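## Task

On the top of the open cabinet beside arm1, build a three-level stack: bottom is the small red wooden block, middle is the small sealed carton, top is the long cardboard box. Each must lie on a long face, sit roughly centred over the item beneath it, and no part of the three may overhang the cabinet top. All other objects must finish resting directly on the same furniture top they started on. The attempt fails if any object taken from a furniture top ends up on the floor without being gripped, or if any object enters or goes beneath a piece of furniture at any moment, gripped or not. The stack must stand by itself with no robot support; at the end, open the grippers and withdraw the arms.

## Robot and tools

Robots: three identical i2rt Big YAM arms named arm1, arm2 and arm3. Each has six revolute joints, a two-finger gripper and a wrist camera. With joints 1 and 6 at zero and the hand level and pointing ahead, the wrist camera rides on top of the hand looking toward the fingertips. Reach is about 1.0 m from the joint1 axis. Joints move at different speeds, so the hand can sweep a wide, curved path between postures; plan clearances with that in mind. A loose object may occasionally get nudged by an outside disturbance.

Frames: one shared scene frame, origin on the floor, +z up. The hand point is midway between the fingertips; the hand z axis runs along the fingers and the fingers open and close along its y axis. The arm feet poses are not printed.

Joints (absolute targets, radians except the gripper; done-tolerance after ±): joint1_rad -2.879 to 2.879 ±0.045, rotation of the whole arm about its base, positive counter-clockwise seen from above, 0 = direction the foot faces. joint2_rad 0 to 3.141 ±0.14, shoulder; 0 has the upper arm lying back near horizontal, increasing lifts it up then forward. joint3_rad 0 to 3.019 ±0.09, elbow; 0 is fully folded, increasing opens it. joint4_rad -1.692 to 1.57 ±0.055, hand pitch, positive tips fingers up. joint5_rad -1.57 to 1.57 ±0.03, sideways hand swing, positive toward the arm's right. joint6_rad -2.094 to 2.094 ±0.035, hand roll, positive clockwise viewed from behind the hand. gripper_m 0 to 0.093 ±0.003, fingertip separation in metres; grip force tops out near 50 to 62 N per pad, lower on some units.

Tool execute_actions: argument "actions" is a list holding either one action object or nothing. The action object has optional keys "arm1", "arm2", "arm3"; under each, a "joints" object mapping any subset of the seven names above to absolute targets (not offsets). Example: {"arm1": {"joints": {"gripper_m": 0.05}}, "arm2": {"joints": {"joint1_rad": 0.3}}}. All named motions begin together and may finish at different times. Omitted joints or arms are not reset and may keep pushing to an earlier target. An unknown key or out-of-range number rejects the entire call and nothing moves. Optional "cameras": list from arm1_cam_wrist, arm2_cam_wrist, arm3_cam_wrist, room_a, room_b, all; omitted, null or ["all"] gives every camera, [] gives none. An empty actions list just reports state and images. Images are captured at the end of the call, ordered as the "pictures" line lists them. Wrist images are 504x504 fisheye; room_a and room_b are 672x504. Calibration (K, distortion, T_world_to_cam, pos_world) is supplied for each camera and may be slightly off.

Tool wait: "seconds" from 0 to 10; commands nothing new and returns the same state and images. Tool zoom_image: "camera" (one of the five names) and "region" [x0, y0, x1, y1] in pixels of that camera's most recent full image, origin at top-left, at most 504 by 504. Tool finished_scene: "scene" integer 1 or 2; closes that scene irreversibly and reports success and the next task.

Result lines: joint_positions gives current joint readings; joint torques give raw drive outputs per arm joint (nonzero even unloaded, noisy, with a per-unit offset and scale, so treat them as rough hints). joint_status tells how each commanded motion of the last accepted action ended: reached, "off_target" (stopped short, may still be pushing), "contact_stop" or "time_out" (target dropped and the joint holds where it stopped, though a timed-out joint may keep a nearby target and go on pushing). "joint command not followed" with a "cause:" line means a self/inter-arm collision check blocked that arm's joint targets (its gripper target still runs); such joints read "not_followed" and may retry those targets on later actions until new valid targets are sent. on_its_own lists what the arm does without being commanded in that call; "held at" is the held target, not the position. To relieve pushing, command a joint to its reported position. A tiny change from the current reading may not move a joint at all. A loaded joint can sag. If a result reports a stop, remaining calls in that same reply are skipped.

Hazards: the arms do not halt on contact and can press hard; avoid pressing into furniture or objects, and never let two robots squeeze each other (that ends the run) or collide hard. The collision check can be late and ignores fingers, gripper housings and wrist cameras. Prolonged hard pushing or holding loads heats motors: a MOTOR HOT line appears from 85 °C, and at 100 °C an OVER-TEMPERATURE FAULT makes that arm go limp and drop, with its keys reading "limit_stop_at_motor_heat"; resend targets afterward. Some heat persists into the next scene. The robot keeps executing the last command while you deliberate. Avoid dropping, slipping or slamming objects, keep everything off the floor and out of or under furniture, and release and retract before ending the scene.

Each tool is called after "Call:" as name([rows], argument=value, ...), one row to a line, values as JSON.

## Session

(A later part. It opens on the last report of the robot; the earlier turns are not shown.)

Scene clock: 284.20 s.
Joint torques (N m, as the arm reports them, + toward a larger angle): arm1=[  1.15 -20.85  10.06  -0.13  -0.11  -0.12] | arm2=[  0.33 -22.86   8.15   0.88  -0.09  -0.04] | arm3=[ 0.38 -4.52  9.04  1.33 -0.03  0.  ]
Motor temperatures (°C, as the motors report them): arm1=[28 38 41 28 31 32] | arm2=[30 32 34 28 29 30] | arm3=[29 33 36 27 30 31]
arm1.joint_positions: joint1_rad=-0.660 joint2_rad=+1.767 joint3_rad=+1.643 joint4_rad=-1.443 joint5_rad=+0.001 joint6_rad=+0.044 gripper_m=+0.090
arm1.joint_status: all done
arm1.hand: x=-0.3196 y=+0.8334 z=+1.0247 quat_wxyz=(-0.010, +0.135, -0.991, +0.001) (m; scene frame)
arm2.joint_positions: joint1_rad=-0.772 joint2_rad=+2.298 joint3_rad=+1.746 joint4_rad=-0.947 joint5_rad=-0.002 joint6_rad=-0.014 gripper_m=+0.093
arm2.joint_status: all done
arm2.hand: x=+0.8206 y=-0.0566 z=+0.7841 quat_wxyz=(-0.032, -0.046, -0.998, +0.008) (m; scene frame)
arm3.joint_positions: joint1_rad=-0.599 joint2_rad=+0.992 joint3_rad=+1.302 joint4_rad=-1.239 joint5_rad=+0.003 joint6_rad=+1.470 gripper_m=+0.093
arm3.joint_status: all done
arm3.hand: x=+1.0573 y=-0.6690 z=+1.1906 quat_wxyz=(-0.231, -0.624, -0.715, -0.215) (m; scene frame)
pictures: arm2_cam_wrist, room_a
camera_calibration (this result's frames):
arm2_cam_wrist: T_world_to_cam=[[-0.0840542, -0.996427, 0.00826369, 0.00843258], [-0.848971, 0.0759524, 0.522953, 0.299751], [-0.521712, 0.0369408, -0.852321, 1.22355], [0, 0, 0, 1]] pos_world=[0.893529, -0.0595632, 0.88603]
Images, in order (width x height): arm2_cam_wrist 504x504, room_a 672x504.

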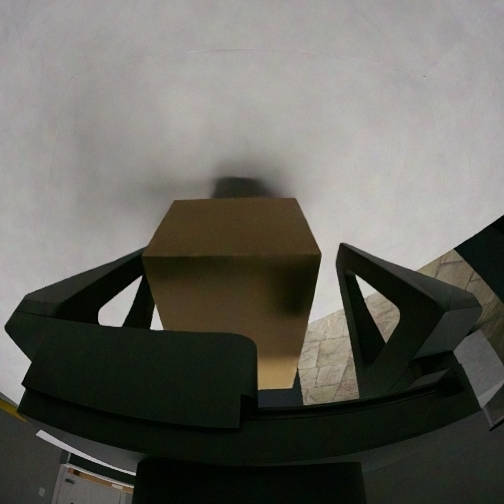

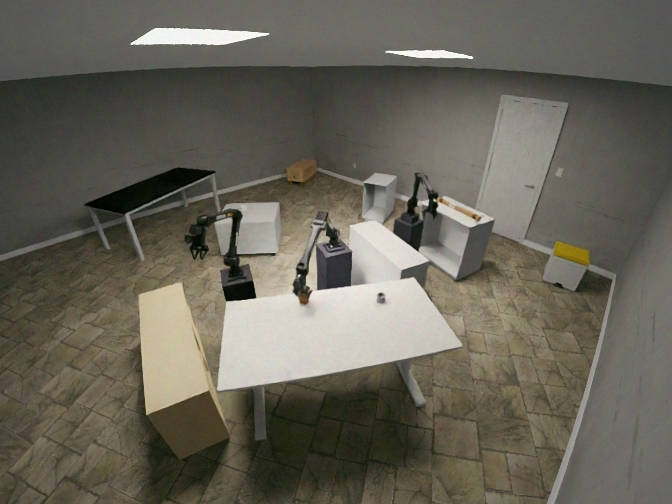

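Call:
execute_actions([
  {"arm1": {"joints": {"joint1_rad": -1.45}}, "arm2": {"joints": {"joint2_rad": 2.355, "joint4_rad": -0.975}}},
], cameras=["arm2_cam_wrist", "room_a"])

Call:
zoom_image(camera="room_a", region=[270, 255, 340, 315])

Scene clock: 288.93 s.
Joint torques (N m, as the arm reports them, + toward a larger angle): arm1=[  1.17 -21.04   9.98  -0.13  -0.15  -0.12] | arm2=[  0.33 -21.43   7.86  -0.17  -0.06  -0.04] | arm3=[ 0.45 -3.83  8.92  1.58 -0.02  0.01]
Motor temperatures (°C, as the motors report them): arm1=[28 38 41 28 31 32] | arm2=[30 33 34 28 29 30] | arm3=[29 32 36 27 30 31]
arm1.joint_positions: joint1_rad=-1.456 joint2_rad=+1.767 joint3_rad=+1.643 joint4_rad=-1.443 joint5_rad=+0.002 joint6_rad=+0.041 gripper_m=+0.090
arm1.joint_status: all done
arm1.hand: x=-0.3547 y=+0.4147 z=+1.0237 quat_wxyz=(-0.009, -0.258, -0.966, -0.001) (m; scene frame)
arm2.joint_positions: joint1_rad=-0.772 joint2_rad=+2.335 joint3_rad=+1.746 joint4_rad=-0.960 joint5_rad=-0.002 joint6_rad=-0.014 gripper_m=+0.093
arm2.joint_status: all done
arm2.hand: x=+0.8092 y=-0.0557 z=+0.7603 quat_wxyz=(-0.007, -0.046, -0.999, +0.007) (m; scene frame)
arm3.joint_positions: joint1_rad=-0.599 joint2_rad=+0.992 joint3_rad=+1.302 joint4_rad=-1.239 joint5_rad=+0.003 joint6_rad=+1.470 gripper_m=+0.093
arm3.joint_status: not commanded
arm3.hand: x=+1.0573 y=-0.6690 z=+1.1906 quat_wxyz=(-0.231, -0.624, -0.715, -0.215) (m; scene frame)
pictures: arm2_cam_wrist, room_a
camera_calibration (this result's frames):
arm2_cam_wrist: T_world_to_cam=[[-0.0844188, -0.996404, 0.00721193, 0.00961037], [-0.822096, 0.0737371, 0.564553, 0.248935], [-0.563055, 0.04173, -0.825365, 1.21059], [0, 0, 0, 1]] pos_world=[0.887089, -0.0592979, 0.858573]
Images, in order (width x height): arm2_cam_wrist 504x504, room_a 672x504.

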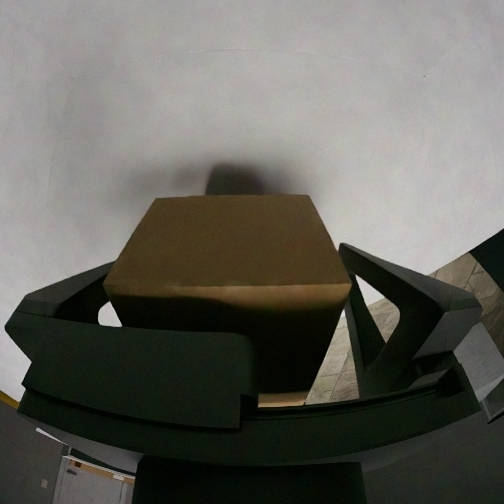

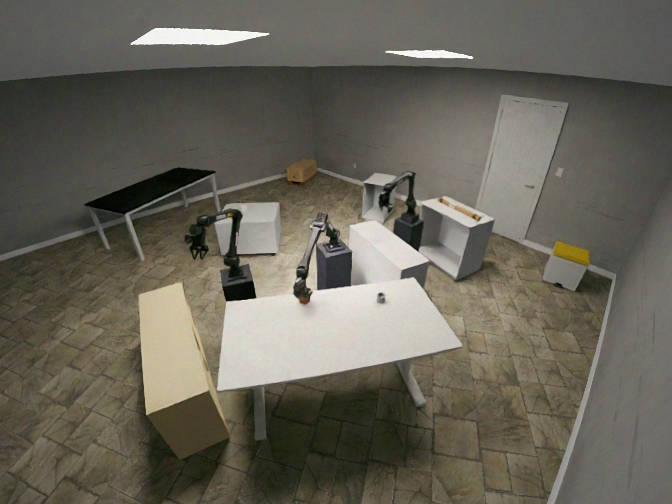

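Region (270, 255, 340, 315) of room_a's 672x504 image, scaled by 7.200, with more detail than that image has; it fills the top 432 rows of this view, and the rest is white.

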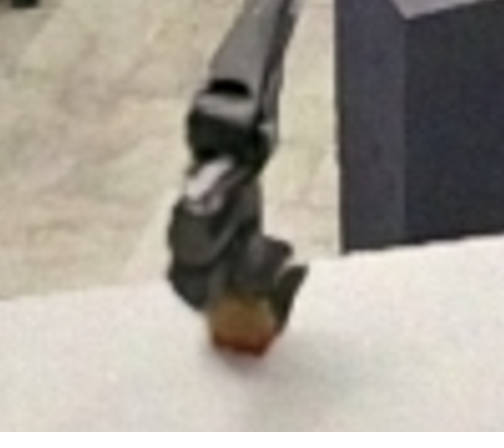

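Call:
execute_actions([
  {"arm1": {"joints": {"joint1_rad": -2.2}}, "arm2": {"joints": {"joint2_rad": 2.385}}},
], cameras=["arm2_cam_wrist"])

Scene clock: 293.37 s.
Joint torques (N m, as the arm reports them, + toward a larger angle): arm1=[  1.06 -21.14   9.95  -0.16  -0.14  -0.11] | arm2=[ -0.04 -20.66   7.62  -0.16  -0.02  -0.04] | arm3=[-0.13 -4.44  9.04  1.48 -0.06 -0.01]
Motor temperatures (°C, as the motors report them): arm1=[28 37 41 28 31 32] | arm2=[30 33 34 28 29 30] | arm3=[29 32 36 27 30 31]
arm1.joint_positions: joint1_rad=-2.205 joint2_rad=+1.767 joint3_rad=+1.643 joint4_rad=-1.443 joint5_rad=+0.002 joint6_rad=+0.041 gripper_m=+0.090
arm1.joint_status: all done
arm1.hand: x=-0.6543 y=+0.1546 z=+1.0186 quat_wxyz=(-0.007, -0.593, -0.805, -0.003) (m; scene frame)
arm2.joint_positions: joint1_rad=-0.772 joint2_rad=+2.352 joint3_rad=+1.746 joint4_rad=-0.960 joint5_rad=-0.003 joint6_rad=-0.014 gripper_m=+0.093
arm2.joint_status: all done
arm2.hand: x=+0.8049 y=-0.0553 z=+0.7493 quat_wxyz=(+0.002, -0.046, -0.999, +0.006) (m; scene frame)
arm3.joint_positions: joint1_rad=-0.599 joint2_rad=+0.992 joint3_rad=+1.302 joint4_rad=-1.239 joint5_rad=+0.003 joint6_rad=+1.470 gripper_m=+0.093
arm3.joint_status: not commanded
arm3.hand: x=+1.0573 y=-0.6690 z=+1.1906 quat_wxyz=(-0.231, -0.624, -0.715, -0.215) (m; scene frame)
pictures: arm2_cam_wrist
camera_calibration (this result's frames):
arm2_cam_wrist: T_world_to_cam=[[-0.0841864, -0.996432, 0.00607214, 0.0104109], [-0.811952, 0.07213, 0.579251, 0.232329], [-0.577622, 0.0438347, -0.815127, 1.20319], [0, 0, 0, 1]] pos_world=[0.884503, -0.0591254, 0.846109]
Images, in order (width x height): arm2_cam_wrist 504x504.

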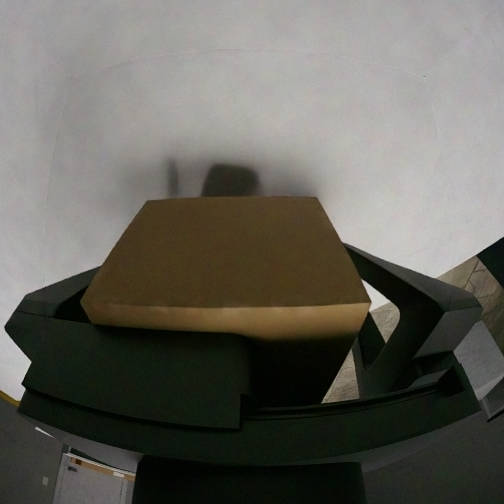

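Call:
execute_actions([
  {"arm2": {"joints": {"joint2_rad": 2.352, "gripper_m": 0.035}}},
], cameras=["arm2_cam_wrist"])

Scene clock: 299.70 s.
Joint torques (N m, as the arm reports them, + toward a larger angle): arm1=[  1.17 -21.16   9.95  -0.15  -0.15  -0.11] | arm2=[  0.36 -22.97   7.68  -0.22  -0.07  -0.02] | arm3=[ 0.11 -3.97  8.86  1.39 -0.06 -0.02]
Motor temperatures (°C, as the motors report them): arm1=[28 37 41 28 31 32] | arm2=[30 34 34 28 29 30] | arm3=[29 31 36 27 30 31]
arm1.joint_positions: joint1_rad=-2.205 joint2_rad=+1.767 joint3_rad=+1.643 joint4_rad=-1.443 joint5_rad=+0.002 joint6_rad=+0.041 gripper_m=+0.090
arm1.joint_status: not commanded
arm1.hand: x=-0.6543 y=+0.1546 z=+1.0186 quat_wxyz=(-0.007, -0.593, -0.805, -0.003) (m; scene frame)
arm2.joint_positions: joint1_rad=-0.772 joint2_rad=+2.351 joint3_rad=+1.746 joint4_rad=-0.961 joint5_rad=-0.002 joint6_rad=-0.015 gripper_m=+0.060
arm2.joint_status: gripper_m off_target (ended at +0.060, target +0.035); the others done
arm2.hand: x=+0.8051 y=-0.0554 z=+0.7500 quat_wxyz=(+0.002, -0.045, -0.999, +0.006) (m; scene frame)
arm3.joint_positions: joint1_rad=-0.599 joint2_rad=+0.992 joint3_rad=+1.302 joint4_rad=-1.239 joint5_rad=+0.003 joint6_rad=+1.470 gripper_m=+0.093
arm3.joint_status: not commanded
arm3.hand: x=+1.0573 y=-0.6690 z=+1.1906 quat_wxyz=(-0.231, -0.624, -0.715, -0.215) (m; scene frame)
pictures: arm2_cam_wrist
camera_calibration (this result's frames):
arm2_cam_wrist: T_world_to_cam=[[-0.083418, -0.996494, 0.0064675, 0.00942927], [-0.812418, 0.0717643, 0.578642, 0.232877], [-0.577077, 0.0430148, -0.815556, 1.20372], [0, 0, 0, 1]] pos_world=[0.884619, -0.0590938, 0.846887]
Images, in order (width x height): arm2_cam_wrist 504x504.

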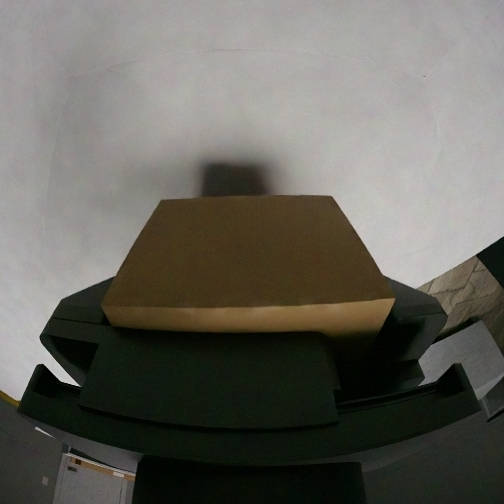

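Call:
execute_actions([
  {"arm2": {"joints": {"joint1_rad": 1.887, "joint2_rad": 2.16, "joint3_rad": 1.82, "joint4_rad": -1.21}}},
], cameras=["arm2_cam_wrist", "arm1_cam_wrist", "room_b"])

Scene clock: 312.13 s.
Joint torques (N m, as the arm reports them, + toward a larger angle): arm1=[  1.14 -21.15   9.94  -0.16  -0.16  -0.11] | arm2=[  0.83 -22.33   9.1   -0.21  -0.06  -0.01] | arm3=[ 0.19 -4.39  8.92  1.36 -0.02  0.  ]
Motor temperatures (°C, as the motors report them): arm1=[28 37 40 28 31 32] | arm2=[30 35 34 28 29 30] | arm3=[29 31 36 27 30 31]
arm1.joint_positions: joint1_rad=-2.205 joint2_rad=+1.767 joint3_rad=+1.643 joint4_rad=-1.443 joint5_rad=+0.002 joint6_rad=+0.041 gripper_m=+0.090
arm1.joint_status: not commanded
arm1.hand: x=-0.6543 y=+0.1546 z=+1.0186 quat_wxyz=(-0.007, -0.593, -0.805, -0.003) (m; scene frame)
arm2.joint_positions: joint1_rad=+1.890 joint2_rad=+2.160 joint3_rad=+1.811 joint4_rad=-1.194 joint5_rad=-0.002 joint6_rad=-0.015 gripper_m=+0.060
arm2.joint_status: all done
arm2.hand: x=-0.3873 y=+0.3771 z=+0.8975 quat_wxyz=(+0.005, +0.959, -0.281, -0.016) (m; scene frame)
arm3.joint_positions: joint1_rad=-0.599 joint2_rad=+0.992 joint3_rad=+1.302 joint4_rad=-1.239 joint5_rad=+0.003 joint6_rad=+1.470 gripper_m=+0.093
arm3.joint_status: not commanded
arm3.hand: x=+1.0573 y=-0.6690 z=+1.1906 quat_wxyz=(-0.231, -0.624, -0.715, -0.215) (m; scene frame)
pictures: arm1_cam_wrist, arm2_cam_wrist, room_b
camera_calibration (this result's frames):
arm1_cam_wrist: T_world_to_cam=[[-0.948964, -0.31535, -0.00468804, -0.570699], [-0.260559, 0.775535, 0.575026, -0.869473], [-0.177699, 0.5469, -0.818122, 0.755314], [0, 0, 0, 1]] pos_world=[-0.633904, 0.0812555, 1.11523]
arm2_cam_wrist: T_world_to_cam=[[0.533216, 0.845615, -0.024812, -0.08778], [0.712147, -0.432837, 0.552719, -0.0481513], [0.456648, -0.312388, -0.832998, 1.16732], [0, 0, 0, 1]] pos_world=[-0.45196, 0.418045, 0.996815]
Images, in order (width x height): arm1_cam_wrist 504x504, arm2_cam_wrist 504x504, room_b 672x504.

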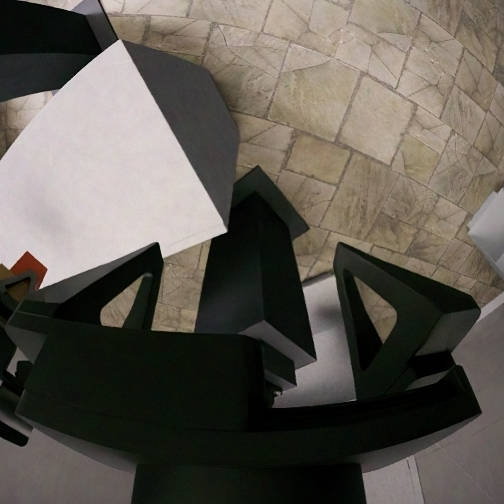

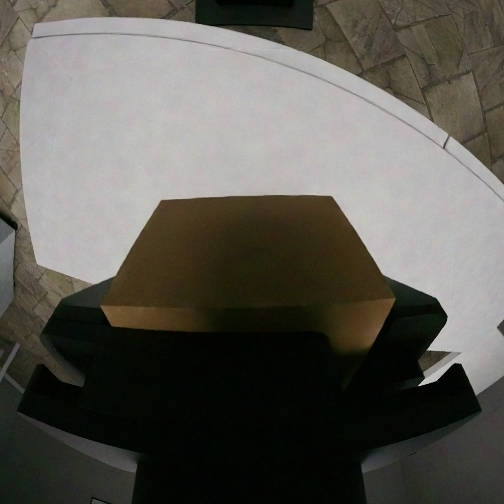

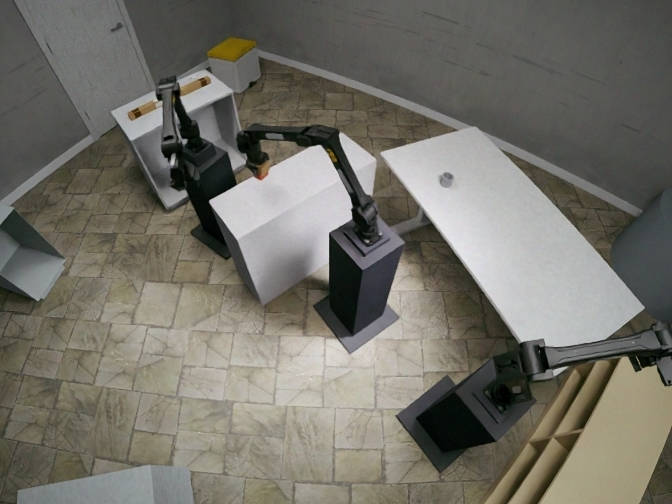

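Call:
execute_actions([
  {"arm2": {"joints": {"joint2_rad": 2.295, "joint3_rad": 1.727, "joint4_rad": -0.987}}},
], cameras=["arm1_cam_wrist"])

Scene clock: 317.70 s.
Joint torques (N m, as the arm reports them, + toward a larger angle): arm1=[  1.13 -21.13   9.95  -0.16  -0.16  -0.11] | arm2=[  0.26 -21.88   7.26   0.96  -0.19  -0.02] | arm3=[ 0.31 -4.39  9.01  1.42 -0.04 -0.01]
Motor temperatures (°C, as the motors report them): arm1=[28 37 40 28 31 32] | arm2=[30 35 34 28 29 30] | arm3=[29 31 36 27 30 31]
arm1.joint_positions: joint1_rad=-2.205 joint2_rad=+1.767 joint3_rad=+1.643 joint4_rad=-1.443 joint5_rad=+0.002 joint6_rad=+0.041 gripper_m=+0.090
arm1.joint_status: not commanded
arm1.hand: x=-0.6543 y=+0.1546 z=+1.0186 quat_wxyz=(-0.007, -0.593, -0.805, -0.003) (m; scene frame)
arm2.joint_positions: joint1_rad=+1.892 joint2_rad=+2.282 joint3_rad=+1.735 joint4_rad=-1.002 joint5_rad=+0.000 joint6_rad=-0.016 gripper_m=+0.060
arm2.joint_status: all done
arm2.hand: x=-0.3867 y=+0.3734 z=+0.7945 quat_wxyz=(+0.005, +0.960, -0.280, -0.013) (m; scene frame)
arm3.joint_positions: joint1_rad=-0.599 joint2_rad=+0.992 joint3_rad=+1.302 joint4_rad=-1.239 joint5_rad=+0.003 joint6_rad=+1.470 gripper_m=+0.093
arm3.joint_status: not commanded
arm3.hand: x=+1.0573 y=-0.6690 z=+1.1906 quat_wxyz=(-0.231, -0.624, -0.715, -0.215) (m; scene frame)
pictures: arm1_cam_wrist
camera_calibration (this result's frames):
arm1_cam_wrist: T_world_to_cam=[[-0.948964, -0.31535, -0.00468804, -0.570699], [-0.260559, 0.775535, 0.575026, -0.869473], [-0.177699, 0.5469, -0.818122, 0.755314], [0, 0, 0, 1]] pos_world=[-0.633904, 0.0812555, 1.11523]
Images, in order (width x height): arm1_cam_wrist 504x504.

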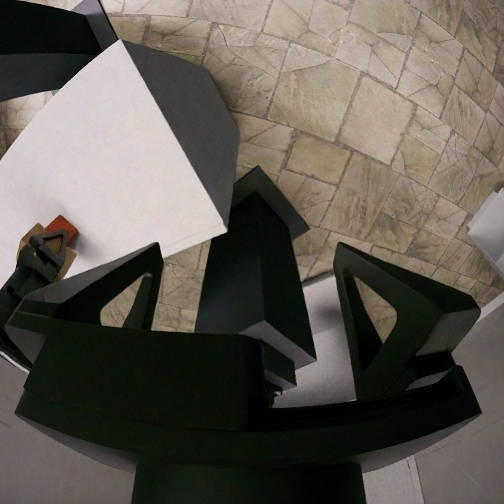

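Call:
execute_actions([
  {"arm2": {"joints": {"joint2_rad": 2.282, "joint3_rad": 1.742, "gripper_m": 0.093}}},
], cameras=[])

Call:
execute_actions([
  {"arm2": {"joints": {"joint2_rad": 1.95}}},
], cameras=["arm1_cam_wrist", "arm2_cam_wrist"])

Scene clock: 320.80 s.
Joint torques (N m, as the arm reports them, + toward a larger angle): arm1=[  1.16 -21.14   9.95  -0.15  -0.16  -0.11] | arm2=[  0.09 -23.04   8.31   0.97  -0.18   0.  ] | arm3=[-0.25 -4.23  8.93  1.27 -0.06 -0.02]
Motor temperatures (°C, as the motors report them): arm1=[28 37 40 28 31 32] | arm2=[30 35 34 28 29 30] | arm3=[29 31 36 27 30 31]
arm1.joint_positions: joint1_rad=-2.205 joint2_rad=+1.767 joint3_rad=+1.643 joint4_rad=-1.443 joint5_rad=+0.002 joint6_rad=+0.041 gripper_m=+0.090
arm1.joint_status: not commanded
arm1.hand: x=-0.6543 y=+0.1546 z=+1.0186 quat_wxyz=(-0.007, -0.593, -0.805, -0.003) (m; scene frame)
arm2.joint_positions: joint1_rad=+1.892 joint2_rad=+2.282 joint3_rad=+1.735 joint4_rad=-1.002 joint5_rad=+0.000 joint6_rad=-0.016 gripper_m=+0.093
arm2.joint_status: all done
arm2.hand: x=-0.3867 y=+0.3734 z=+0.7945 quat_wxyz=(+0.005, +0.960, -0.280, -0.013) (m; scene frame)
arm3.joint_positions: joint1_rad=-0.599 joint2_rad=+0.992 joint3_rad=+1.302 joint4_rad=-1.239 joint5_rad=+0.003 joint6_rad=+1.470 gripper_m=+0.093
arm3.joint_status: not commanded
arm3.hand: x=+1.0573 y=-0.6690 z=+1.1906 quat_wxyz=(-0.231, -0.624, -0.715, -0.215) (m; scene frame)
pictures: none
No camera images: the call's "cameras" was empty. Leave "cameras" out to get every camera's image.

Scene clock: 322.47 s.
Joint torques (N m, as the arm reports them, + toward a larger angle): arm1=[  1.16 -21.12   9.95  -0.16  -0.15  -0.11] | arm2=[  0.68 -19.43   9.69   1.58  -0.17  -0.03] | arm3=[ 0.98 -4.24  8.99  1.36 -0.07 -0.02]
Motor temperatures (°C, as the motors report them): arm1=[28 37 40 28 31 32] | arm2=[30 35 34 28 29 30] | arm3=[29 31 36 27 30 31]
arm1.joint_positions: joint1_rad=-2.205 joint2_rad=+1.767 joint3_rad=+1.643 joint4_rad=-1.443 joint5_rad=+0.002 joint6_rad=+0.041 gripper_m=+0.090
arm1.joint_status: not commanded
arm1.hand: x=-0.6543 y=+0.1546 z=+1.0186 quat_wxyz=(-0.007, -0.593, -0.805, -0.003) (m; scene frame)
arm2.joint_positions: joint1_rad=+1.892 joint2_rad=+1.942 joint3_rad=+1.735 joint4_rad=-1.002 joint5_rad=+0.000 joint6_rad=-0.016 gripper_m=+0.093
arm2.joint_status: all done
arm2.hand: x=-0.4109 y=+0.3938 z=+1.0161 quat_wxyz=(-0.045, +0.944, -0.277, -0.174) (m; scene frame)
arm3.joint_positions: joint1_rad=-0.599 joint2_rad=+0.992 joint3_rad=+1.302 joint4_rad=-1.239 joint5_rad=+0.003 joint6_rad=+1.470 gripper_m=+0.093
arm3.joint_status: not commanded
arm3.hand: x=+1.0573 y=-0.6690 z=+1.1906 quat_wxyz=(-0.231, -0.624, -0.715, -0.215) (m; scene frame)
pictures: arm1_cam_wrist, arm2_cam_wrist
camera_calibration (this result's frames):
arm1_cam_wrist: T_world_to_cam=[[-0.948964, -0.31535, -0.00468804, -0.570699], [-0.260559, 0.775535, 0.575026, -0.869473], [-0.177699, 0.5469, -0.818122, 0.755314], [0, 0, 0, 1]] pos_world=[-0.633904, 0.0812555, 1.11523]
arm2_cam_wrist: T_world_to_cam=[[0.530744, 0.847411, -0.0143271, -0.0987624], [0.822521, -0.510931, 0.249817, 0.294139], [0.204378, -0.144373, -0.968187, 1.24962], [0, 0, 0, 1]] pos_world=[-0.444912, 0.414389, 1.13497]
Images, in order (width x height): arm1_cam_wrist 504x504, arm2_cam_wrist 504x504.

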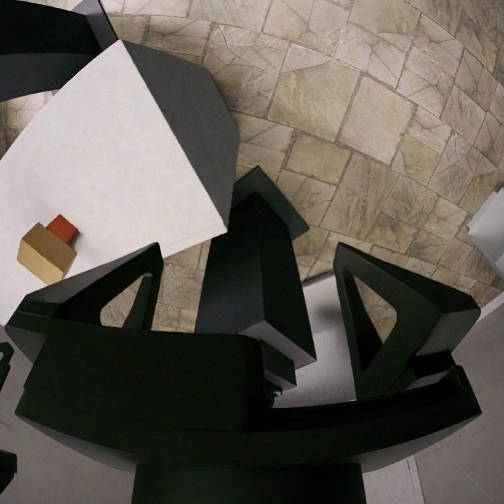

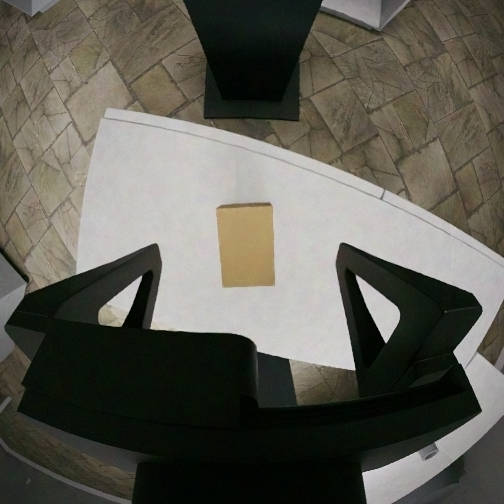

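Call:
zoom_image(camera="arm1_cam_wrist", region=[0, 190, 126, 300])

Call:
execute_actions([
  {"arm1": {"joints": {"joint1_rad": -1.56, "gripper_m": 0.093}}, "arm2": {"joints": {"joint1_rad": 0.4, "joint2_rad": 1.0}}},
], cameras=["arm1_cam_wrist"])

Region (0, 190, 126, 300) of arm1_cam_wrist's 504x504 image, scaled by 4.000, with more detail than that image has; it fills the top 440 rows of this view, and the rest is white.

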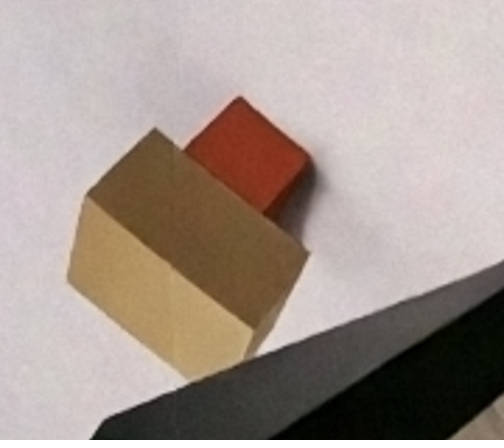

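Scene clock: 329.03 s.
Joint torques (N m, as the arm reports them, + toward a larger angle): arm1=[  0.89 -21.02   9.97  -0.14  -0.03  -0.11] | arm2=[-0.19 -5.01  8.77  2.32 -0.25 -0.04] | arm3=[ 0.47 -4.4   8.87  1.34 -0.05 -0.01]
Motor temperatures (°C, as the motors report them): arm1=[28 37 40 28 31 32] | arm2=[30 35 35 28 29 30] | arm3=[29 30 36 27 30 31]
arm1.joint_positions: joint1_rad=-1.558 joint2_rad=+1.767 joint3_rad=+1.643 joint4_rad=-1.443 joint5_rad=-0.002 joint6_rad=+0.040 gripper_m=+0.093
arm1.joint_status: all done
arm1.hand: x=-0.3826 y=+0.3674 z=+1.0232 quat_wxyz=(-0.010, -0.307, -0.952, -0.003) (m; scene frame)
arm2.joint_positions: joint1_rad=+0.407 joint2_rad=+1.006 joint3_rad=+1.735 joint4_rad=-0.995 joint5_rad=+0.003 joint6_rad=-0.016 gripper_m=+0.093
arm2.joint_status: all done
arm2.hand: x=+0.3553 y=+0.3747 z=+1.5359 quat_wxyz=(-0.519, +0.413, -0.685, -0.302) (m; scene frame)
arm3.joint_positions: joint1_rad=-0.599 joint2_rad=+0.992 joint3_rad=+1.302 joint4_rad=-1.239 joint5_rad=+0.003 joint6_rad=+1.470 gripper_m=+0.093
arm3.joint_status: not commanded
arm3.hand: x=+1.0573 y=-0.6690 z=+1.1906 quat_wxyz=(-0.231, -0.624, -0.715, -0.215) (m; scene frame)
pictures: arm1_cam_wrist
camera_calibration (this result's frames):
arm1_cam_wrist: T_world_to_cam=[[-0.567102, -0.823643, -0.00273449, 0.0851163], [-0.678785, 0.465477, 0.567964, -1.00517], [-0.466527, 0.323949, -0.823049, 0.667534], [0, 0, 0, 1]] pos_world=[-0.322603, 0.321742, 1.12055]
Images, in order (width x height): arm1_cam_wrist 504x504.

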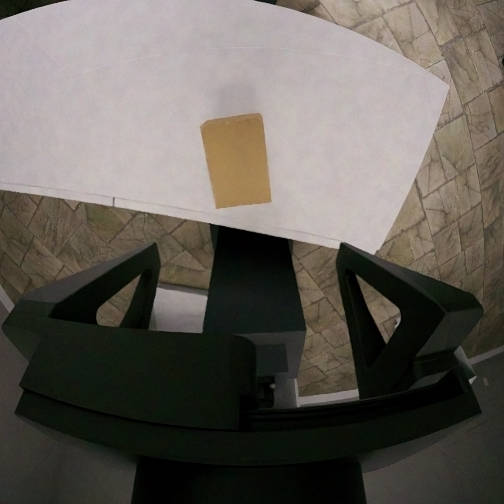

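Call:
zoom_image(camera="arm1_cam_wrist", region=[175, 95, 301, 221])

Region (175, 95, 301, 221) of arm1_cam_wrist's 504x504 image, scaled by 4.000, with more detail than that image has.

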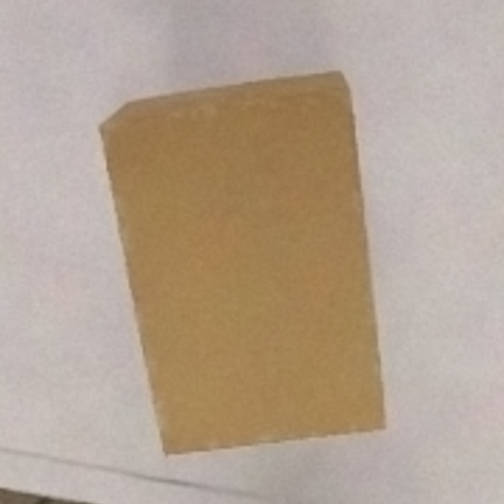

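Call:
execute_actions([
  {"arm1": {"joints": {"joint1_rad": -1.538, "joint2_rad": 1.993, "joint3_rad": 1.381, "joint4_rad": -0.924, "joint6_rad": -0.085}}},
], cameras=["arm1_cam_wrist"])

Scene clock: 347.83 s.
Joint torques (N m, as the arm reports them, + toward a larger angle): arm1=[  1.44 -20.51   7.91   0.58  -0.01  -0.15] | arm2=[-0.06 -4.4   8.7   2.28 -0.27  0.01] | arm3=[ 0.42 -4.71  8.93  1.48 -0.04 -0.02]
Motor temperatures (°C, as the motors report them): arm1=[28 37 40 28 31 32] | arm2=[30 33 35 28 29 30] | arm3=[29 30 36 27 30 31]
arm1.joint_positions: joint1_rad=-1.547 joint2_rad=+1.984 joint3_rad=+1.379 joint4_rad=-0.934 joint5_rad=-0.003 joint6_rad=-0.071 gripper_m=+0.093
arm1.joint_status: all done
arm1.hand: x=-0.3625 y=+0.3644 z=+0.8146 quat_wxyz=(-0.023, -0.247, -0.969, +0.001) (m; scene frame)
arm2.joint_positions: joint1_rad=+0.407 joint2_rad=+1.006 joint3_rad=+1.735 joint4_rad=-0.995 joint5_rad=+0.003 joint6_rad=-0.016 gripper_m=+0.093
arm2.joint_status: not commanded
arm2.hand: x=+0.3553 y=+0.3747 z=+1.5359 quat_wxyz=(-0.519, +0.413, -0.685, -0.302) (m; scene frame)
arm3.joint_positions: joint1_rad=-0.599 joint2_rad=+0.992 joint3_rad=+1.302 joint4_rad=-1.239 joint5_rad=+0.003 joint6_rad=+1.470 gripper_m=+0.093
arm3.joint_status: not commanded
arm3.hand: x=+1.0573 y=-0.6690 z=+1.1906 quat_wxyz=(-0.231, -0.624, -0.715, -0.215) (m; scene frame)
pictures: arm1_cam_wrist
camera_calibration (this result's frames):
arm1_cam_wrist: T_world_to_cam=[[-0.461814, -0.886976, 0.00111064, 0.151596], [-0.743937, 0.388021, 0.544056, -0.847638], [-0.482996, 0.250427, -0.839048, 0.540007], [0, 0, 0, 1]] pos_world=[-0.299759, 0.328131, 0.914087]
Images, in order (width x height): arm1_cam_wrist 504x504.

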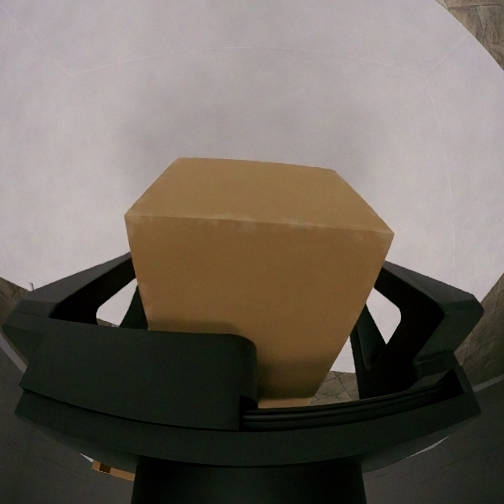

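Call:
execute_actions(actions=[], cameras=["room_a", "room_b", "arm2_cam_wrist"])

Call:
zoom_image(camera="room_b", region=[220, 140, 320, 220])

Call:
zoom_image(camera="room_a", region=[345, 190, 425, 260])

Scene clock: 351.27 s.
Joint torques (N m, as the arm reports them, + toward a larger angle): arm1=[  1.43 -20.36   8.05   0.59  -0.01  -0.14] | arm2=[-0.28 -4.74  8.86  2.38 -0.27 -0.01] | arm3=[ 0.71 -4.05  9.08  1.58 -0.06 -0.03]
Motor temperatures (°C, as the motors report them): arm1=[28 37 40 28 31 32] | arm2=[30 33 35 28 29 30] | arm3=[29 30 36 27 30 31]
arm1.joint_positions: joint1_rad=-1.547 joint2_rad=+1.984 joint3_rad=+1.379 joint4_rad=-0.934 joint5_rad=-0.003 joint6_rad=-0.071 gripper_m=+0.093
arm1.joint_status: all done
arm1.hand: x=-0.3625 y=+0.3644 z=+0.8146 quat_wxyz=(-0.023, -0.247, -0.969, +0.001) (m; scene frame)
arm2.joint_positions: joint1_rad=+0.407 joint2_rad=+1.006 joint3_rad=+1.735 joint4_rad=-0.995 joint5_rad=+0.003 joint6_rad=-0.016 gripper_m=+0.093
arm2.joint_status: not commanded
arm2.hand: x=+0.3553 y=+0.3747 z=+1.5359 quat_wxyz=(-0.519, +0.413, -0.685, -0.302) (m; scene frame)
arm3.joint_positions: joint1_rad=-0.599 joint2_rad=+0.992 joint3_rad=+1.302 joint4_rad=-1.239 joint5_rad=+0.003 joint6_rad=+1.470 gripper_m=+0.093
arm3.joint_status: not commanded
arm3.hand: x=+1.0573 y=-0.6690 z=+1.1906 quat_wxyz=(-0.231, -0.624, -0.715, -0.215) (m; scene frame)
pictures: arm2_cam_wrist, room_a, room_b
camera_calibration (this result's frames):
arm2_cam_wrist: T_world_to_cam=[[0.883192, -0.468594, 0.019799, -0.16629], [-0.355348, -0.696108, -0.623828, 1.35407], [0.306104, 0.543924, -0.781311, 1.01252], [0, 0, 0, 1]] pos_world=[0.318099, 0.313928, 1.63909]
Images, in order (width x height): arm2_cam_wrist 504x504, room_a 672x504, room_b 672x504.

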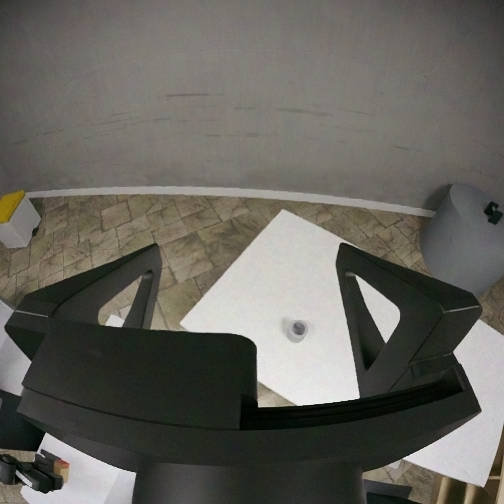

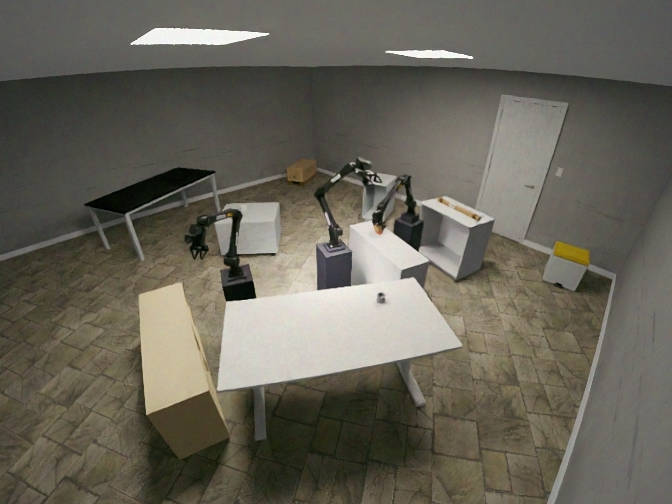

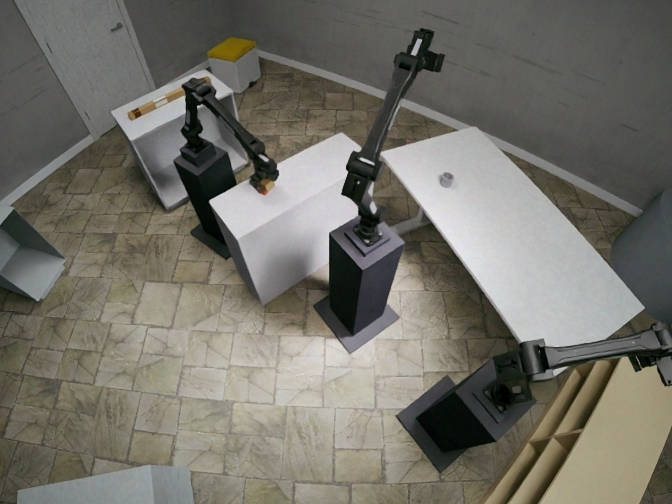

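Region (220, 140, 320, 220) of room_b's 672x504 image, scaled by 5.040, with more detail than that image has; it fills the top 403 rows of this view, and the rest is white.

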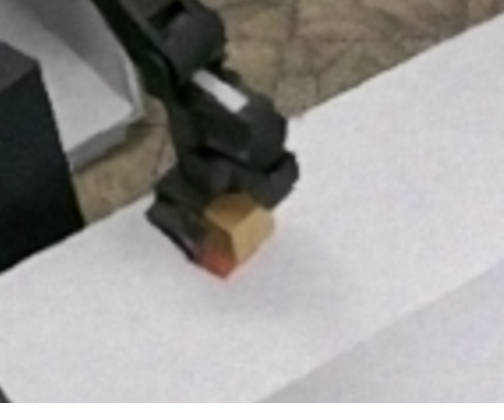

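Region (345, 190, 425, 260) of room_a's 672x504 image, scaled by 6.300, with more detail than that image has; it fills the top 441 rows of this view, and the rest is white.

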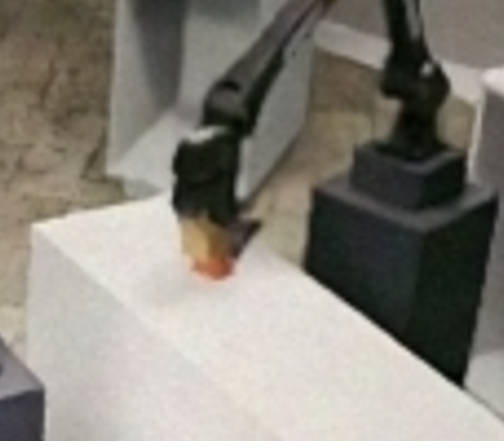

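Call:
execute_actions([
  {"arm1": {"joints": {"joint2_rad": 1.62}}},
], cameras=["arm1_cam_wrist", "room_b", "room_a"])

Call:
zoom_image(camera="room_b", region=[220, 140, 320, 220])

Call:
zoom_image(camera="room_a", region=[345, 190, 425, 260])

Scene clock: 356.80 s.
Joint torques (N m, as the arm reports them, + toward a larger angle): arm1=[  1.4  -18.46  11.28   1.18  -0.01  -0.14] | arm2=[ 0.05 -5.09  8.72  2.32 -0.27 -0.01] | arm3=[ 0.71 -4.62  9.05  1.42 -0.07  0.  ]
Motor temperatures (°C, as the motors report them): arm1=[28 37 40 28 31 32] | arm2=[30 33 35 28 29 30] | arm3=[29 30 36 27 30 31]
arm1.joint_positions: joint1_rad=-1.547 joint2_rad=+1.628 joint3_rad=+1.362 joint4_rad=-0.931 joint5_rad=-0.003 joint6_rad=-0.071 gripper_m=+0.093
arm1.joint_status: all done
arm1.hand: x=-0.3557 y=+0.3579 z=+1.0036 quat_wxyz=(-0.185, -0.243, -0.951, +0.055) (m; scene frame)
arm2.joint_positions: joint1_rad=+0.407 joint2_rad=+1.006 joint3_rad=+1.735 joint4_rad=-0.995 joint5_rad=+0.003 joint6_rad=-0.016 gripper_m=+0.093
arm2.joint_status: not commanded
arm2.hand: x=+0.3553 y=+0.3747 z=+1.5359 quat_wxyz=(-0.519, +0.413, -0.685, -0.302) (m; scene frame)
arm3.joint_positions: joint1_rad=-0.599 joint2_rad=+0.992 joint3_rad=+1.302 joint4_rad=-1.239 joint5_rad=+0.003 joint6_rad=+1.470 gripper_m=+0.093
arm3.joint_status: not commanded
arm3.hand: x=+1.0573 y=-0.6690 z=+1.1906 quat_wxyz=(-0.231, -0.624, -0.715, -0.215) (m; scene frame)
pictures: arm1_cam_wrist, room_a, room_b
camera_calibration (this result's frames):
arm1_cam_wrist: T_world_to_cam=[[-0.469464, -0.882404, 0.0310813, 0.114287], [-0.855476, 0.463286, 0.231359, -0.695635], [-0.218551, 0.0820252, -0.972372, 0.991669], [0, 0, 0, 1]] pos_world=[-0.324715, 0.341784, 1.12166]
Images, in order (width x height): arm1_cam_wrist 504x504, room_a 672x504, room_b 672x504.

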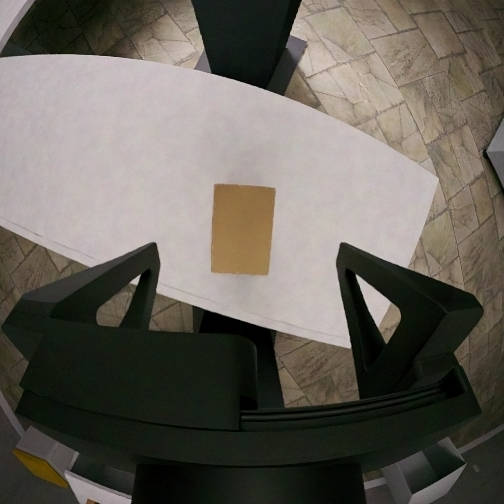

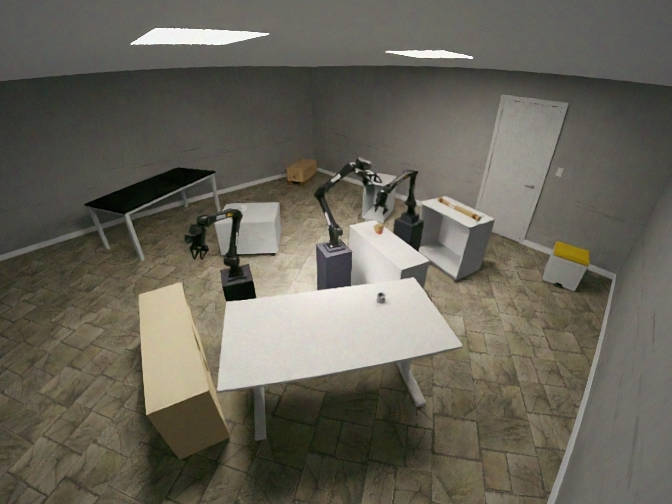

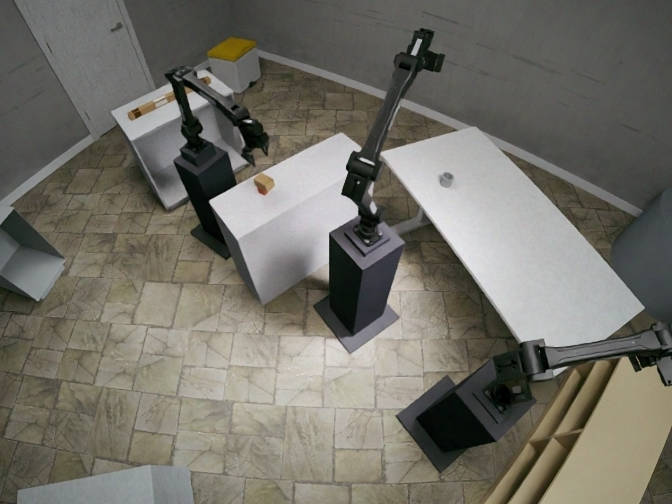

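Region (220, 140, 320, 220) of room_b's 672x504 image, scaled by 5.040, with more detail than that image has; it fills the top 403 rows of this view, and the rest is white.

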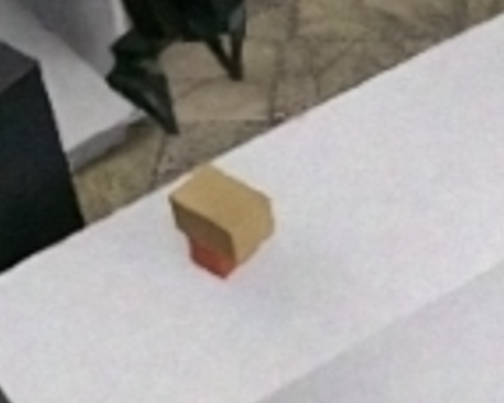

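Region (345, 190, 425, 260) of room_a's 672x504 image, scaled by 6.300, with more detail than that image has; it fills the top 441 rows of this view, and the rest is white.

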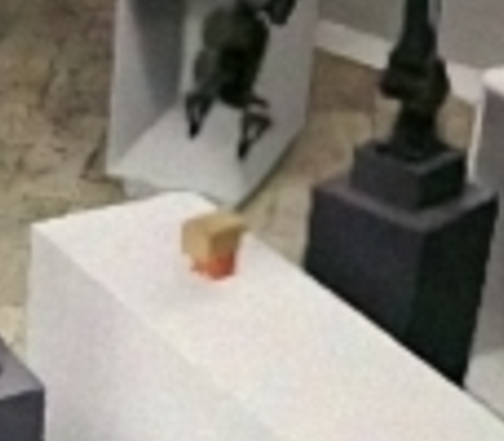

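Call:
zoom_image(camera="arm1_cam_wrist", region=[180, 165, 306, 291])

Region (180, 165, 306, 291) of arm1_cam_wrist's 504x504 image, scaled by 4.000, with more detail than that image has.

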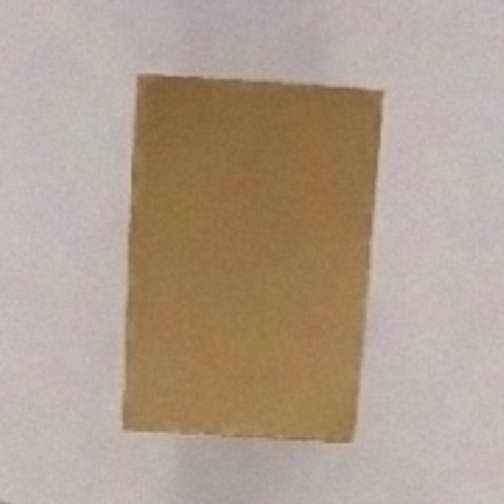

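Call:
zoom_image(camera="room_b", region=[245, 165, 285, 201])

Call:
zoom_image(camera="room_a", region=[362, 215, 396, 243])

Region (245, 165, 285, 201) of room_b's 672x504 image, scaled by 12.600, with more detail than that image has; it fills the top 454 rows of this view, and the rest is white.

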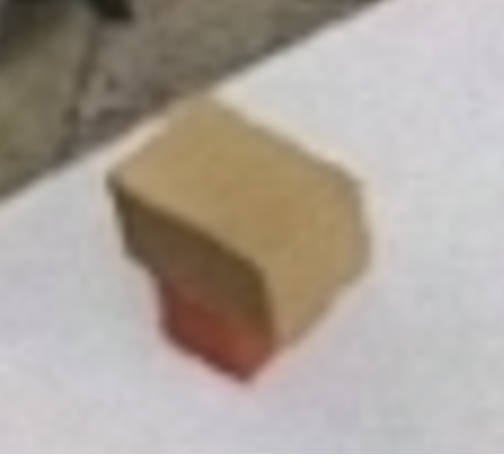

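Region (362, 215, 396, 243) of room_a's 672x504 image, scaled by 14.824, with more detail than that image has; it fills the top 415 rows of this view, and the rest is white.

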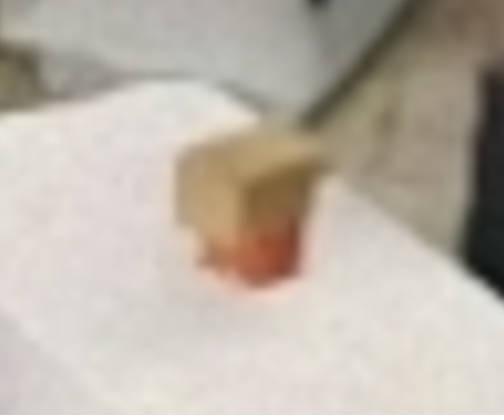

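Call:
execute_actions([
  {"arm1": {"joints": {"joint1_rad": -1.558, "joint2_rad": 2.025, "joint3_rad": 1.435, "joint4_rad": -0.962, "joint6_rad": -0.003}}},
], cameras=["arm1_cam_wrist"])

Scene clock: 385.00 s.
Joint torques (N m, as the arm reports them, + toward a larger angle): arm1=[ -0.31 -21.35   8.09   0.    -0.02   0.13] | arm2=[-0.04 -4.57  8.74  2.39 -0.22  0.01] | arm3=[-0.01 -4.47  8.98  1.64  0.   -0.03]
Motor temperatures (°C, as the motors report them): arm1=[28 37 41 28 31 32] | arm2=[30 33 35 28 29 30] | arm3=[29 30 36 27 30 31]
arm1.joint_positions: joint1_rad=-1.547 joint2_rad=+2.020 joint3_rad=+1.433 joint4_rad=-0.958 joint5_rad=-0.002 joint6_rad=-0.017 gripper_m=+0.093
arm1.joint_status: all done
arm1.hand: x=-0.3509 y=+0.3568 z=+0.8127 quat_wxyz=(-0.020, -0.273, -0.962, +0.000) (m; scene frame)
arm2.joint_positions: joint1_rad=+0.407 joint2_rad=+1.006 joint3_rad=+1.735 joint4_rad=-0.995 joint5_rad=+0.003 joint6_rad=-0.016 gripper_m=+0.093
arm2.joint_status: not commanded
arm2.hand: x=+0.3553 y=+0.3747 z=+1.5359 quat_wxyz=(-0.519, +0.413, -0.685, -0.302) (m; scene frame)
arm3.joint_positions: joint1_rad=-0.599 joint2_rad=+0.992 joint3_rad=+1.302 joint4_rad=-1.239 joint5_rad=+0.003 joint6_rad=+1.470 gripper_m=+0.093
arm3.joint_status: not commanded
arm3.hand: x=+1.0573 y=-0.6690 z=+1.1906 quat_wxyz=(-0.231, -0.624, -0.715, -0.215) (m; scene frame)
pictures: arm1_cam_wrist
camera_calibration (this result's frames):
arm1_cam_wrist: T_world_to_cam=[[-0.509096, -0.860709, -0.000789477, 0.125805], [-0.719451, 0.42504, 0.5493, -0.843869], [-0.472452, 0.280215, -0.835625, 0.536152], [0, 0, 0, 1]] pos_world=[-0.28977, 0.316722, 0.911659]
Images, in order (width x height): arm1_cam_wrist 504x504.

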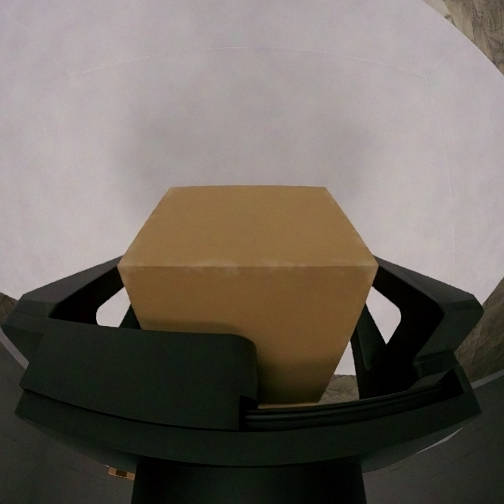

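Call:
execute_actions([
  {"arm1": {"joints": {"joint1_rad": -1.547, "joint2_rad": 2.045, "joint3_rad": 1.412}}},
], cameras=["arm1_cam_wrist"])

Scene clock: 387.63 s.
Joint torques (N m, as the arm reports them, + toward a larger angle): arm1=[  0.64 -20.09   7.69  -0.01  -0.03   0.12] | arm2=[-0.08 -4.87  8.84  2.32 -0.28 -0.02] | arm3=[ 0.24 -4.24  9.04  1.39 -0.03  0.05]
Motor temperatures (°C, as the motors report them): arm1=[28 37 41 28 31 32] | arm2=[30 33 35 28 29 30] | arm3=[29 30 36 27 30 31]
arm1.joint_positions: joint1_rad=-1.547 joint2_rad=+2.028 joint3_rad=+1.412 joint4_rad=-0.959 joint5_rad=-0.002 joint6_rad=-0.016 gripper_m=+0.093
arm1.joint_status: all done
arm1.hand: x=-0.3600 y=+0.3627 z=+0.8018 quat_wxyz=(-0.006, -0.274, -0.962, -0.004) (m; scene frame)
arm2.joint_positions: joint1_rad=+0.407 joint2_rad=+1.006 joint3_rad=+1.735 joint4_rad=-0.995 joint5_rad=+0.003 joint6_rad=-0.016 gripper_m=+0.093
arm2.joint_status: not commanded
arm2.hand: x=+0.3553 y=+0.3747 z=+1.5359 quat_wxyz=(-0.519, +0.413, -0.685, -0.302) (m; scene frame)
arm3.joint_positions: joint1_rad=-0.599 joint2_rad=+0.992 joint3_rad=+1.302 joint4_rad=-1.239 joint5_rad=+0.003 joint6_rad=+1.470 gripper_m=+0.093
arm3.joint_status: not commanded
arm3.hand: x=+1.0573 y=-0.6690 z=+1.1906 quat_wxyz=(-0.231, -0.624, -0.715, -0.215) (m; scene frame)
pictures: arm1_cam_wrist
camera_calibration (this result's frames):
arm1_cam_wrist: T_world_to_cam=[[-0.509873, -0.860248, -0.00151042, 0.126367], [-0.705097, 0.416907, 0.573609, -0.858317], [-0.492816, 0.293533, -0.819128, 0.495772], [0, 0, 0, 1]] pos_world=[-0.296441, 0.32102, 0.89863]
Images, in order (width x height): arm1_cam_wrist 504x504.

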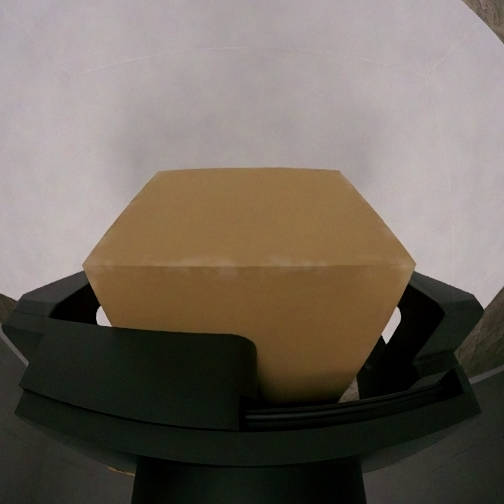

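Call:
execute_actions([
  {"arm1": {"joints": {"joint2_rad": 2.028, "gripper_m": 0.035}}},
], cameras=[])

Scene clock: 389.57 s.
Joint torques (N m, as the arm reports them, + toward a larger angle): arm1=[  0.71 -21.58   7.7   -0.01  -0.04   0.11] | arm2=[ 0.13 -4.34  8.75  2.27 -0.27 -0.02] | arm3=[ 0.68 -3.66  9.    1.47 -0.06 -0.06]
Motor temperatures (°C, as the motors report them): arm1=[28 37 41 28 31 32] | arm2=[30 33 35 28 29 30] | arm3=[29 30 36 27 30 31]
arm1.joint_positions: joint1_rad=-1.547 joint2_rad=+2.028 joint3_rad=+1.412 joint4_rad=-0.959 joint5_rad=-0.002 joint6_rad=-0.015 gripper_m=+0.059
arm1.joint_status: gripper_m off_target (ended at +0.059, target +0.035); the others done
arm1.hand: x=-0.3600 y=+0.3627 z=+0.8018 quat_wxyz=(-0.006, -0.274, -0.962, -0.004) (m; scene frame)
arm2.joint_positions: joint1_rad=+0.407 joint2_rad=+1.006 joint3_rad=+1.735 joint4_rad=-0.995 joint5_rad=+0.003 joint6_rad=-0.016 gripper_m=+0.093
arm2.joint_status: not commanded
arm2.hand: x=+0.3553 y=+0.3747 z=+1.5359 quat_wxyz=(-0.519, +0.413, -0.685, -0.302) (m; scene frame)
arm3.joint_positions: joint1_rad=-0.599 joint2_rad=+0.992 joint3_rad=+1.302 joint4_rad=-1.239 joint5_rad=+0.003 joint6_rad=+1.470 gripper_m=+0.093
arm3.joint_status: not commanded
arm3.hand: x=+1.0573 y=-0.6690 z=+1.1906 quat_wxyz=(-0.231, -0.624, -0.715, -0.215) (m; scene frame)
pictures: none
No camera images: the call's "cameras" was empty. Leave "cameras" out to get every camera's image.


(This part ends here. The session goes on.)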